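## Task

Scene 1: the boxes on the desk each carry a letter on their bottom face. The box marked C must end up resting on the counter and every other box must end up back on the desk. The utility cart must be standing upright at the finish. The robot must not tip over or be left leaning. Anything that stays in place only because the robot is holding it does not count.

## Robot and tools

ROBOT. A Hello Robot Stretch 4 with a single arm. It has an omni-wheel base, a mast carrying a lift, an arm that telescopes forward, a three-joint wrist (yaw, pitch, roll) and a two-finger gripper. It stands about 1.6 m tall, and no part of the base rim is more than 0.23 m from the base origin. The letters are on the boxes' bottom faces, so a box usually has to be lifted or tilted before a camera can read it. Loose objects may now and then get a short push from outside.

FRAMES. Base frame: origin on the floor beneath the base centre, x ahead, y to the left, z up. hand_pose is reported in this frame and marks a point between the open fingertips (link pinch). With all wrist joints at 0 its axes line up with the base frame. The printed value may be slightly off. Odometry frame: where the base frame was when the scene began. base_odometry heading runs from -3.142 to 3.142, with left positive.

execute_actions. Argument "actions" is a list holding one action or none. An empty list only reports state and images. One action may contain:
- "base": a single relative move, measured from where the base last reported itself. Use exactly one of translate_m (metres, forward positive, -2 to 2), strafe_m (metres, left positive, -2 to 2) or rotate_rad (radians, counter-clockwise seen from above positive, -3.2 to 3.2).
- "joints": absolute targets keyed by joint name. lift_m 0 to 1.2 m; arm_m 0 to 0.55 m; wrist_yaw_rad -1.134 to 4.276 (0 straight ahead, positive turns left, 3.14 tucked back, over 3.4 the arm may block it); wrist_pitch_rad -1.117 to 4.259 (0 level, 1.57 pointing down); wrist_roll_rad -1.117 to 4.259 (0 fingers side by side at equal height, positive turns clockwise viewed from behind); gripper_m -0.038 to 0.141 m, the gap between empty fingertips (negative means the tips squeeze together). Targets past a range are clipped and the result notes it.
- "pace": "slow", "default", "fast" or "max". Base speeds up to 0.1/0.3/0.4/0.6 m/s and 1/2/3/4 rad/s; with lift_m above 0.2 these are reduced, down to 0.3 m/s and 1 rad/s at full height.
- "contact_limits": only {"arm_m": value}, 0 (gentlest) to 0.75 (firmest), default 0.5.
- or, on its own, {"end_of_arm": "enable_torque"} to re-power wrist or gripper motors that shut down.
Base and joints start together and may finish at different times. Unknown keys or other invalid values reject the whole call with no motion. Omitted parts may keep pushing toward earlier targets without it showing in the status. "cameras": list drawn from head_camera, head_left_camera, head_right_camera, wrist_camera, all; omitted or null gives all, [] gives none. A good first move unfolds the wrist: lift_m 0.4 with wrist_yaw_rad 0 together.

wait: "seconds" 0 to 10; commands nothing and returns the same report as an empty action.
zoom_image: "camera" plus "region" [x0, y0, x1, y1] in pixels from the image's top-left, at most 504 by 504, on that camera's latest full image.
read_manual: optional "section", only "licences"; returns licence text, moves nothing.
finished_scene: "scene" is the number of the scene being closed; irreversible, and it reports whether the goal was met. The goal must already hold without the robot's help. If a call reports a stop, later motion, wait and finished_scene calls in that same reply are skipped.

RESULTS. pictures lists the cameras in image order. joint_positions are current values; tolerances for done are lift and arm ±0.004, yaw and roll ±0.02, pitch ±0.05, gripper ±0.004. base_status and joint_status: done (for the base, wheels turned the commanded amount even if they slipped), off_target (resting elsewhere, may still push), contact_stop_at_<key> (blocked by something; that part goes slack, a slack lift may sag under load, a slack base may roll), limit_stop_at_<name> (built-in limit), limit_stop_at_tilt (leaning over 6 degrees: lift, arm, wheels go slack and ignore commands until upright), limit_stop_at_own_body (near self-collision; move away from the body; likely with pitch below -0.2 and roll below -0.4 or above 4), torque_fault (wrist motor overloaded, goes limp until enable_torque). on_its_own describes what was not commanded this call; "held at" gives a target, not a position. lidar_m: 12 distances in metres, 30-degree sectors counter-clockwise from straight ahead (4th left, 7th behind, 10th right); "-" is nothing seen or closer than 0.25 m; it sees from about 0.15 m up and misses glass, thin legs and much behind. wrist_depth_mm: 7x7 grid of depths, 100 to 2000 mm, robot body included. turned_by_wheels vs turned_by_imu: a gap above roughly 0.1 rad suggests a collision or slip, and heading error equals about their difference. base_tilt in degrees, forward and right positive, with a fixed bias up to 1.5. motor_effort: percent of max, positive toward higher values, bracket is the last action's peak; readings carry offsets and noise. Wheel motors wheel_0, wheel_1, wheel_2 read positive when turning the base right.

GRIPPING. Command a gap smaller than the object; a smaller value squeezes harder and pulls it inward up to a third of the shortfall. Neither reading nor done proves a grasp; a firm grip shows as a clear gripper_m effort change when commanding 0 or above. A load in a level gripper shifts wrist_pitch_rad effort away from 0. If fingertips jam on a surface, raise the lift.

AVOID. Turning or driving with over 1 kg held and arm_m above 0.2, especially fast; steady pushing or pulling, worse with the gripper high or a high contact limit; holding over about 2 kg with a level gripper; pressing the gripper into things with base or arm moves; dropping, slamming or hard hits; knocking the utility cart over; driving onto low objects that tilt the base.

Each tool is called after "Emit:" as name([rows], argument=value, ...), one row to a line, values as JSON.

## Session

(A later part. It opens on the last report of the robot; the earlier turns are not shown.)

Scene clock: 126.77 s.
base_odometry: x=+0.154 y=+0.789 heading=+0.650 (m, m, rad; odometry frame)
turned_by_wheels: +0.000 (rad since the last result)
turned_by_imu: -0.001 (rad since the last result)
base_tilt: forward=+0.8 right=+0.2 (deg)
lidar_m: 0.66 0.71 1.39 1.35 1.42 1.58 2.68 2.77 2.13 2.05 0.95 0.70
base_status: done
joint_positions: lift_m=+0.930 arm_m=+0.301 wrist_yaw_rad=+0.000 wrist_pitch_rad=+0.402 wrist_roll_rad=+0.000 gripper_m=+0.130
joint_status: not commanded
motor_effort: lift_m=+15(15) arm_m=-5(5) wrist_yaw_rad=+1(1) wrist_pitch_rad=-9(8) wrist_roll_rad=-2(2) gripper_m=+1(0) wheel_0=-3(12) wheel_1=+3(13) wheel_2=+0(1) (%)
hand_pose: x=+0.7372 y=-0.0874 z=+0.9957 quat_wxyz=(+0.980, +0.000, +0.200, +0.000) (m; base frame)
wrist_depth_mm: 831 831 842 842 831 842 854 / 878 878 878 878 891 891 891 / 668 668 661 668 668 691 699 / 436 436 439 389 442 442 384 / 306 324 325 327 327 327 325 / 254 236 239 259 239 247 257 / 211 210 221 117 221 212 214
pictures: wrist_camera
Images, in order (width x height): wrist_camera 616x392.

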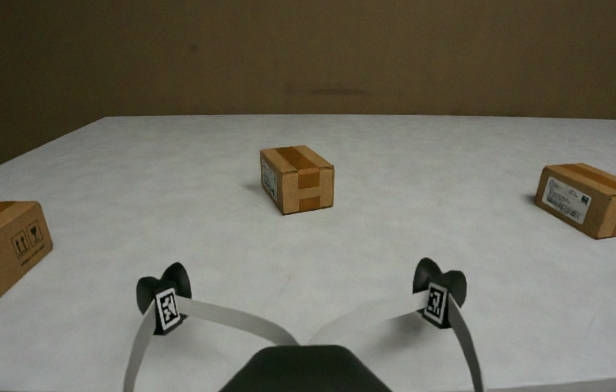

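Emit:
execute_actions([
  {"joints":{"arm_m":0.515}},
], cameras=["wrist_camera"])

Emit:
execute_actions([
  {"joints":{"gripper_m":0.01}},
], cameras=["wrist_camera"])

Emit:
execute_actions([
  {"joints":{"wrist_pitch_rad":-1.0}},
], cameras=[])

Emit:
execute_actions([
  {"joints":{"wrist_roll_rad":3.14,"arm_m":0.2}},
], cameras=["head_camera"])

Scene clock: 134.73 s.
base_odometry: x=+0.154 y=+0.789 heading=+0.650 (m, m, rad; odometry frame)
turned_by_wheels: +0.000 (rad since the last result)
turned_by_imu: -0.002 (rad since the last result)
base_tilt: forward=+0.8 right=+0.1 (deg)
lidar_m: 0.65 0.71 1.40 1.32 1.44 1.55 2.67 2.81 2.14 2.06 0.97 0.67
base_status: not commanded
joint_positions: lift_m=+0.930 arm_m=+0.514 wrist_yaw_rad=+0.000 wrist_pitch_rad=+0.402 wrist_roll_rad=+0.000 gripper_m=+0.130
joint_status: all done
motor_effort: lift_m=+15(16) arm_m=+5(5) wrist_yaw_rad=+0(0) wrist_pitch_rad=-6(6) wrist_roll_rad=-1(2) gripper_m=-1(1) wheel_0=-4(3) wheel_1=+3(3) wheel_2=+0(1) (%)
hand_pose: x=+0.9505 y=-0.0874 z=+0.9957 quat_wxyz=(+0.980, +0.000, +0.200, +0.000) (m; base frame)
wrist_depth_mm: 634 640 647 647 654 654 654 / 676 683 691 683 691 691 691 / 676 668 668 668 676 683 699 / 433 439 436 439 439 445 442 / 319 324 309 236 327 325 324 / 253 236 229 187 200 247 256 / 211 210 216 117 213 211 213
pictures: wrist_camera
Images, in order (width x height): wrist_camera 616x392.

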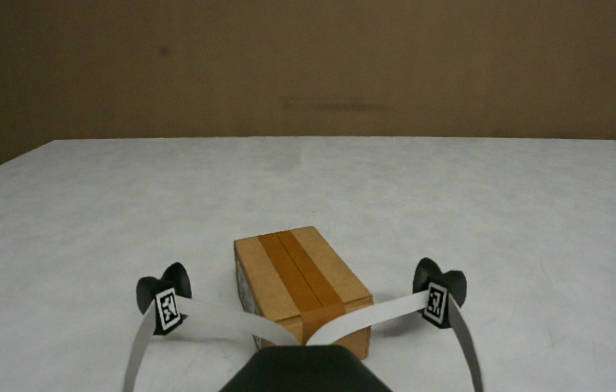

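Scene clock: 136.83 s.
base_odometry: x=+0.154 y=+0.789 heading=+0.650 (m, m, rad; odometry frame)
turned_by_wheels: +0.000 (rad since the last result)
turned_by_imu: -0.001 (rad since the last result)
base_tilt: forward=+0.8 right=+0.2 (deg)
lidar_m: 0.66 0.70 1.37 1.34 1.43 1.55 2.69 2.75 2.13 2.06 0.98 0.69
base_status: not commanded
joint_positions: lift_m=+0.930 arm_m=+0.514 wrist_yaw_rad=+0.000 wrist_pitch_rad=+0.403 wrist_roll_rad=+0.000 gripper_m=+0.010
joint_status: all done
motor_effort: lift_m=+15(15) arm_m=+5(5) wrist_yaw_rad=+1(0) wrist_pitch_rad=-10(12) wrist_roll_rad=-1(2) gripper_m=-24(22) wheel_0=-3(3) wheel_1=+3(3) wheel_2=+0(0) (%)
hand_pose: x=+0.9504 y=-0.0874 z=+0.9955 quat_wxyz=(+0.980, +0.000, +0.200, +0.000) (m; base frame)
wrist_depth_mm: 640 634 640 647 654 654 647 / 668 668 683 683 683 699 699 / 661 668 661 661 661 676 683 / 430 433 433 436 439 436 439 / 320 322 322 225 325 324 324 / 252 254 182 178 181 256 255 / 211 204 213 136 213 211 213
pictures: wrist_camera
Images, in order (width x height): wrist_camera 616x392.

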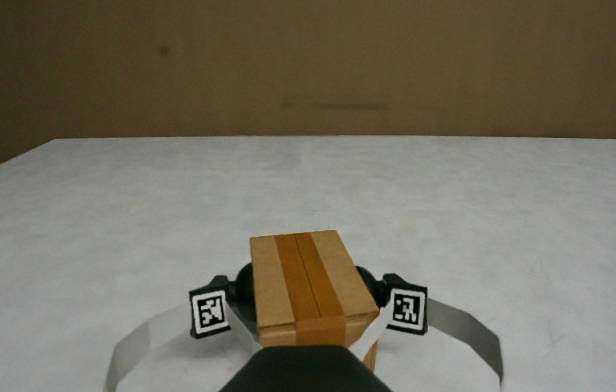

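Scene clock: 138.20 s.
base_odometry: x=+0.154 y=+0.789 heading=+0.650 (m, m, rad; odometry frame)
turned_by_wheels: +0.000 (rad since the last result)
turned_by_imu: -0.001 (rad since the last result)
base_tilt: forward=+0.8 right=+0.2 (deg)
lidar_m: 0.64 0.71 1.37 1.33 1.43 1.58 2.69 2.80 2.13 2.07 0.97 0.70
base_status: not commanded
joint_positions: lift_m=+0.930 arm_m=+0.514 wrist_yaw_rad=+0.000 wrist_pitch_rad=-0.998 wrist_roll_rad=+0.000 gripper_m=+0.010
joint_status: all done
motor_effort: lift_m=+15(15) arm_m=+5(5) wrist_yaw_rad=+1(1) wrist_pitch_rad=-10(22) wrist_roll_rad=-1(1) gripper_m=-27(23) wheel_0=-4(4) wheel_1=+3(3) wheel_2=+0(1) (%)
hand_pose: x=+0.8415 y=-0.0874 z=+1.3510 quat_wxyz=(+0.878, +0.000, -0.478, +0.000) (m; base frame)
wrist_depth_mm: 1098 1118 1118 1138 1138 1138 1138 / 1205 1229 1229 1229 1229 1255 1229 / 1336 1308 1366 1336 1366 1366 1336 / 1397 1397 1430 1430 1430 1430 1464 / 1160 1160 1160 226 1160 1182 1160 / 960 960 182 178 181 976 976 / 842 809 842 136 854 820 842
pictures: none
No camera images: the call's "cameras" was empty. Leave "cameras" out to get every camera's image.

Scene clock: 140.63 s.
base_odometry: x=+0.154 y=+0.789 heading=+0.650 (m, m, rad; odometry frame)
turned_by_wheels: +0.000 (rad since the last result)
turned_by_imu: -0.001 (rad since the last result)
base_tilt: forward=+0.7 right=+0.1 (deg)
lidar_m: 0.64 0.73 1.39 1.35 1.42 1.58 2.67 2.79 2.14 2.05 0.98 0.70
base_status: not commanded
joint_positions: lift_m=+0.930 arm_m=+0.201 wrist_yaw_rad=+0.000 wrist_pitch_rad=-0.998 wrist_roll_rad=+3.139 gripper_m=+0.010
joint_status: all done
motor_effort: lift_m=+15(15) arm_m=-5(5) wrist_yaw_rad=+1(1) wrist_pitch_rad=-9(10) wrist_roll_rad=+2(6) gripper_m=-27(25) wheel_0=-4(4) wheel_1=+3(3) wheel_2=+0(0) (%)
hand_pose: x=+0.5281 y=-0.0874 z=+1.3511 quat_wxyz=(+0.001, +0.878, -0.001, +0.479) (m; base frame)
wrist_depth_mm: 1025 1060 1078 1060 1078 1060 1078 / 1229 1229 1255 1229 1229 1229 1229 / 1430 1430 1464 1464 1430 1464 1464 / 1537 1576 1537 1576 1576 1576 1576 / 1397 1397 1397 225 1430 1430 1430 / 1281 1281 182 178 181 1281 1308 / 1182 1160 1182 136 1182 1205 1182
pictures: head_camera
Images, in order (width x height): head_camera 420x560.

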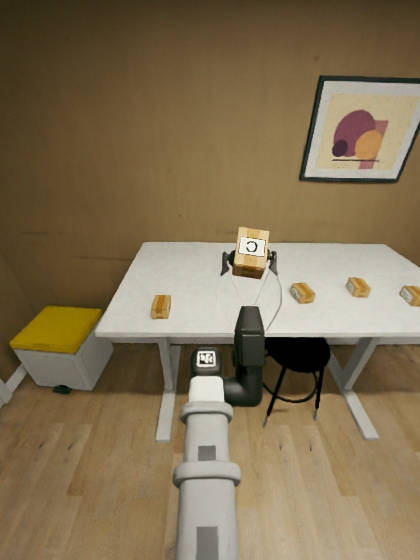

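Emit:
zoom_image(camera="head_camera", region=[210,215,290,285])

Emit:
execute_actions([
  {"base":{"rotate_rad":-3.14},"joints":{"wrist_roll_rad":0,"wrist_pitch_rad":0.0,"arm_m":0.0,"lift_m":1.0}},
], cameras=["head_camera","wrist_camera"])

Region (210, 215, 290, 285) of head_camera's 420x560 image, scaled by 6.300, with more detail than that image has; it fills the top 441 rows of this view, and the rest is white.

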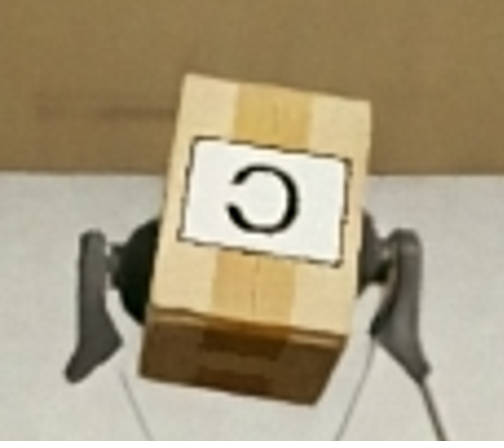

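Scene clock: 149.23 s.
base_odometry: x=+0.154 y=+0.789 heading=-2.489 (m, m, rad; odometry frame)
turned_by_wheels: -3.139 (rad since the last result)
turned_by_imu: -3.137 (rad since the last result)
base_tilt: forward=+0.8 right=+0.1 (deg)
lidar_m: 2.62 2.78 2.14 2.07 0.96 0.71 0.66 0.70 1.37 1.33 1.42 1.57
base_status: done
joint_positions: lift_m=+1.000 arm_m=+0.002 wrist_yaw_rad=+0.000 wrist_pitch_rad=+0.004 wrist_roll_rad=+0.001 gripper_m=+0.010
joint_status: all done
joint sent to its limit — the command would take arm_m past its lower limit, so that joint was sent only as far as its limit.
motor_effort: lift_m=+25(29) arm_m=-5(6) wrist_yaw_rad=+1(1) wrist_pitch_rad=-11(11) wrist_roll_rad=-2(3) gripper_m=-25(24) wheel_0=+2(9) wheel_1=+3(11) wheel_2=+4(10) (%)
hand_pose: x=+0.4617 y=-0.0874 z=+1.1767 quat_wxyz=(+1.000, +0.000, +0.002, +0.000) (m; base frame)
wrist_depth_mm: - - - - - - 1756 / - - - - - - 1756 / - - - - - - 1708 / - - - - - - 1808 / - - - 225 - - 1756 / - - 182 178 181 1576 1537 / - - - 136 - 1537 1255
pictures: head_camera, wrist_camera
Images, in order (width x height): head_camera 420x560, wrist_camera 616x392.

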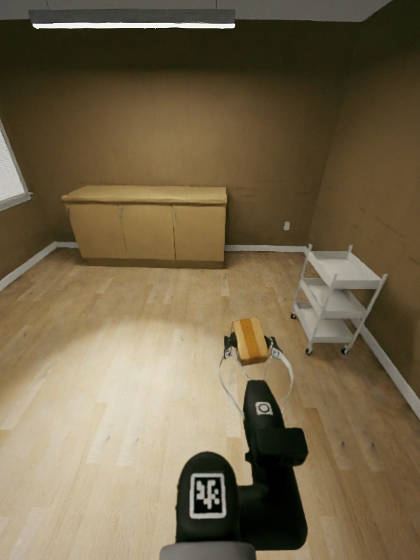

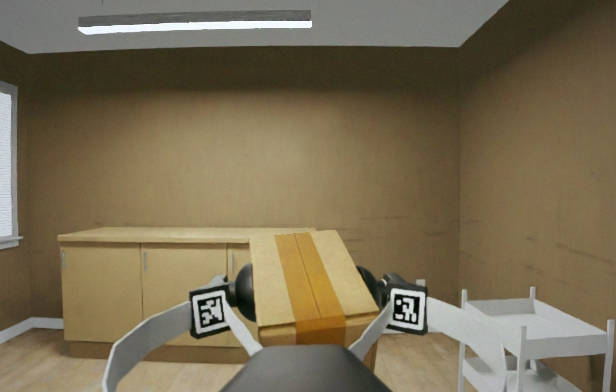

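Emit:
execute_actions([
  {"base":{"strafe_m":0.4},"pace":"fast"},
], cameras=[])

Emit:
execute_actions([
  {"base":{"translate_m":2.0},"joints":{"wrist_pitch_rad":0.4,"arm_m":0.3},"pace":"fast"},
], cameras=["head_camera","wrist_camera"])

Scene clock: 156.03 s.
base_odometry: x=+0.397 y=+0.471 heading=-2.489 (m, m, rad; odometry frame)
turned_by_wheels: +0.000 (rad since the last result)
turned_by_imu: -0.002 (rad since the last result)
base_tilt: forward=+0.7 right=+0.1 (deg)
lidar_m: 2.63 2.73 1.73 1.67 0.93 0.68 0.65 0.69 1.00 1.72 1.84 1.83
base_status: done
joint_positions: lift_m=+1.000 arm_m=+0.002 wrist_yaw_rad=+0.000 wrist_pitch_rad=+0.004 wrist_roll_rad=+0.001 gripper_m=+0.010
joint_status: not commanded
motor_effort: lift_m=+24(25) arm_m=-5(5) wrist_yaw_rad=+0(1) wrist_pitch_rad=-15(11) wrist_roll_rad=-1(2) gripper_m=-22(25) wheel_0=-2(12) wheel_1=+2(14) wheel_2=+0(4) (%)
hand_pose: x=+0.4617 y=-0.0874 z=+1.1767 quat_wxyz=(+1.000, +0.000, +0.002, +0.000) (m; base frame)
wrist_depth_mm: - - - - - - - / - - - - - - - / - - - - - - - / - - - - - - - / - - - 225 - - - / - - 182 178 182 - - / - - - 136 - - -
pictures: none
No camera images: the call's "cameras" was empty. Leave "cameras" out to get every camera's image.

Scene clock: 163.07 s.
base_odometry: x=-1.192 y=-0.744 heading=-2.489 (m, m, rad; odometry frame)
turned_by_wheels: +0.000 (rad since the last result)
turned_by_imu: -0.012 (rad since the last result)
base_tilt: forward=+0.7 right=+0.1 (deg)
lidar_m: 0.65 0.69 0.97 1.92 2.02 2.42 3.51 2.52 1.27 1.23 1.82 0.68
base_status: done
joint_positions: lift_m=+1.000 arm_m=+0.299 wrist_yaw_rad=+0.000 wrist_pitch_rad=+0.403 wrist_roll_rad=+0.001 gripper_m=+0.010
joint_status: all done
motor_effort: lift_m=+25(25) arm_m=+5(5) wrist_yaw_rad=+0(2) wrist_pitch_rad=-11(13) wrist_roll_rad=-2(2) gripper_m=-24(22) wheel_0=+3(9) wheel_1=+5(10) wheel_2=-4(14) (%)
hand_pose: x=+0.7354 y=-0.0874 z=+1.0646 quat_wxyz=(+0.980, +0.000, +0.200, +0.000) (m; base frame)
wrist_depth_mm: 683 683 691 691 691 691 683 / 723 723 723 732 732 732 723 / 768 778 768 768 778 778 788 / 691 699 699 699 699 707 759 / 512 517 517 226 521 521 521 / 404 413 182 178 181 413 410 / 340 327 342 136 342 340 343
pictures: head_camera, wrist_camera
Images, in order (width x height): head_camera 420x560, wrist_camera 616x392.

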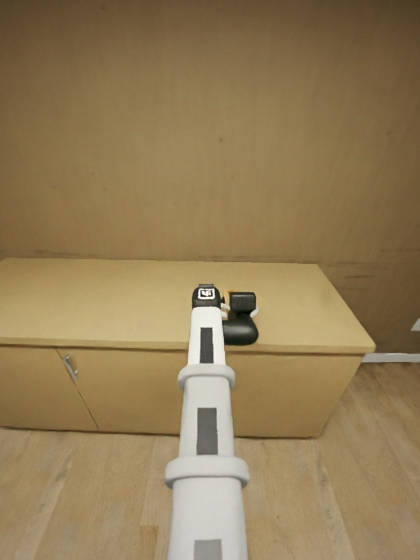

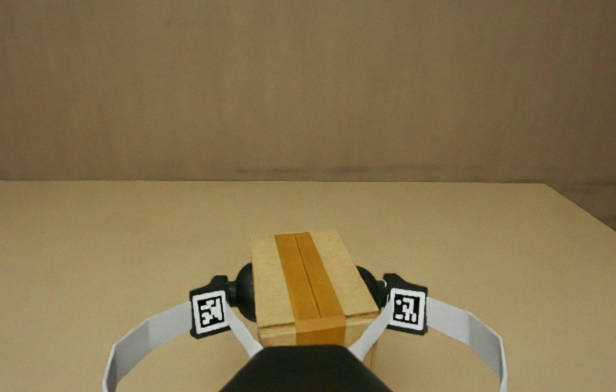

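Emit:
execute_actions([
  {"joints":{"arm_m":0.45,"lift_m":0.91}},
], cameras=[])

Scene clock: 167.57 s.
base_odometry: x=-1.192 y=-0.744 heading=-2.489 (m, m, rad; odometry frame)
turned_by_wheels: +0.000 (rad since the last result)
turned_by_imu: -0.002 (rad since the last result)
base_tilt: forward=+0.7 right=+0.0 (deg)
lidar_m: 0.64 0.71 1.00 1.90 2.02 2.41 3.52 2.57 1.28 1.22 1.82 0.67
base_status: not commanded
joint_positions: lift_m=+0.910 arm_m=+0.449 wrist_yaw_rad=+0.000 wrist_pitch_rad=+0.403 wrist_roll_rad=+0.001 gripper_m=+0.010
joint_status: all done
motor_effort: lift_m=+15(18) arm_m=+5(5) wrist_yaw_rad=+0(0) wrist_pitch_rad=-10(13) wrist_roll_rad=-2(2) gripper_m=-22(24) wheel_0=+3(3) wheel_1=+5(5) wheel_2=-4(4) (%)
hand_pose: x=+0.8854 y=-0.0874 z=+0.9754 quat_wxyz=(+0.980, +0.000, +0.200, +0.000) (m; base frame)
wrist_depth_mm: 549 549 554 554 554 554 554 / 580 580 580 585 585 585 591 / 621 621 627 627 627 621 634 / 480 480 484 484 488 488 488 / 355 357 359 225 362 359 359 / 279 283 182 178 181 285 283 / 235 225 236 136 236 234 237
pictures: none
No camera images: the call's "cameras" was empty. Leave "cameras" out to get every camera's image.

Emit:
execute_actions([
  {"joints":{"lift_m":0.893},"pace":"slow"},
], cameras=[])

Emit:
execute_actions([
  {"joints":{"gripper_m":0.13}},
], cameras=[])

Emit:
execute_actions([
  {"joints":{"arm_m":0.3}},
], cameras=["wrist_camera"])

Emit:
finished_scene(scene=1)

Scene clock: 173.97 s.
base_odometry: x=-1.192 y=-0.744 heading=-2.489 (m, m, rad; odometry frame)
turned_by_wheels: +0.000 (rad since the last result)
turned_by_imu: -0.002 (rad since the last result)
base_tilt: forward=+0.8 right=+0.2 (deg)
lidar_m: 0.64 0.70 0.98 1.89 2.02 2.42 3.51 2.54 1.28 1.24 1.79 0.67
base_status: not commanded
joint_positions: lift_m=+0.893 arm_m=+0.449 wrist_yaw_rad=+0.000 wrist_pitch_rad=+0.403 wrist_roll_rad=+0.001 gripper_m=+0.010
joint_status: all done
motor_effort: lift_m=+15(13) arm_m=+5(5) wrist_yaw_rad=+0(0) wrist_pitch_rad=-11(10) wrist_roll_rad=-2(2) gripper_m=-24(25) wheel_0=+3(3) wheel_1=+5(5) wheel_2=-4(4) (%)
hand_pose: x=+0.8854 y=-0.0874 z=+0.9584 quat_wxyz=(+0.980, +0.000, +0.200, +0.000) (m; base frame)
wrist_depth_mm: 549 549 559 554 559 559 554 / 580 580 585 585 591 591 585 / 609 615 615 615 615 615 621 / 439 442 442 442 445 445 445 / 324 327 329 225 330 329 329 / 256 258 182 178 182 259 260 / 214 207 216 136 216 213 217
pictures: none
No camera images: the call's "cameras" was empty. Leave "cameras" out to get every camera's image.

Scene clock: 176.07 s.
base_odometry: x=-1.192 y=-0.744 heading=-2.489 (m, m, rad; odometry frame)
turned_by_wheels: +0.000 (rad since the last result)
turned_by_imu: -0.001 (rad since the last result)
base_tilt: forward=+0.7 right=+0.2 (deg)
lidar_m: 0.65 0.70 0.99 1.90 2.01 2.40 3.51 2.56 1.28 1.22 1.79 0.69
base_status: not commanded
joint_positions: lift_m=+0.893 arm_m=+0.449 wrist_yaw_rad=+0.000 wrist_pitch_rad=+0.403 wrist_roll_rad=+0.000 gripper_m=+0.130
joint_status: all done
motor_effort: lift_m=+15(15) arm_m=+5(5) wrist_yaw_rad=+0(0) wrist_pitch_rad=-8(11) wrist_roll_rad=-2(2) gripper_m=-1(20) wheel_0=+3(3) wheel_1=+5(5) wheel_2=-4(4) (%)
hand_pose: x=+0.8855 y=-0.0874 z=+0.9586 quat_wxyz=(+0.980, +0.000, +0.200, +0.000) (m; base frame)
wrist_depth_mm: 549 554 554 554 559 554 554 / 574 585 591 585 585 591 585 / 609 609 615 627 615 615 621 / 439 442 445 449 449 449 452 / 325 329 314 241 330 332 329 / 256 239 241 191 213 251 260 / 215 213 218 117 217 215 218
pictures: none
No camera images: the call's "cameras" was empty. Leave "cameras" out to get every camera's image.

Scene clock: 177.57 s.
base_odometry: x=-1.192 y=-0.744 heading=-2.489 (m, m, rad; odometry frame)
turned_by_wheels: +0.000 (rad since the last result)
turned_by_imu: -0.001 (rad since the last result)
base_tilt: forward=+0.8 right=+0.1 (deg)
lidar_m: 0.65 0.67 0.98 1.90 2.01 2.43 3.50 2.52 1.29 1.24 1.82 0.66
base_status: not commanded
joint_positions: lift_m=+0.893 arm_m=+0.301 wrist_yaw_rad=+0.000 wrist_pitch_rad=+0.402 wrist_roll_rad=+0.000 gripper_m=+0.130
joint_status: all done
motor_effort: lift_m=+15(15) arm_m=-5(4) wrist_yaw_rad=+1(0) wrist_pitch_rad=-9(8) wrist_roll_rad=-1(2) gripper_m=+0(1) wheel_0=+3(3) wheel_1=+5(5) wheel_2=-4(3) (%)
hand_pose: x=+0.7372 y=-0.0874 z=+0.9587 quat_wxyz=(+0.980, +0.000, +0.200, +0.000) (m; base frame)
wrist_depth_mm: 683 676 691 683 683 691 691 / 715 723 723 732 723 732 732 / 683 683 683 683 683 691 707 / 439 445 445 334 445 452 449 / 327 327 330 332 332 330 330 / 257 239 242 263 243 251 260 / 216 214 225 117 225 216 218
pictures: wrist_camera
Images, in order (width x height): wrist_camera 616x392.

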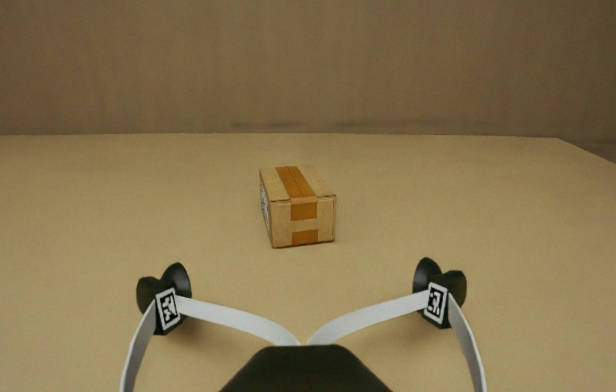

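The scene is finished: the task was done.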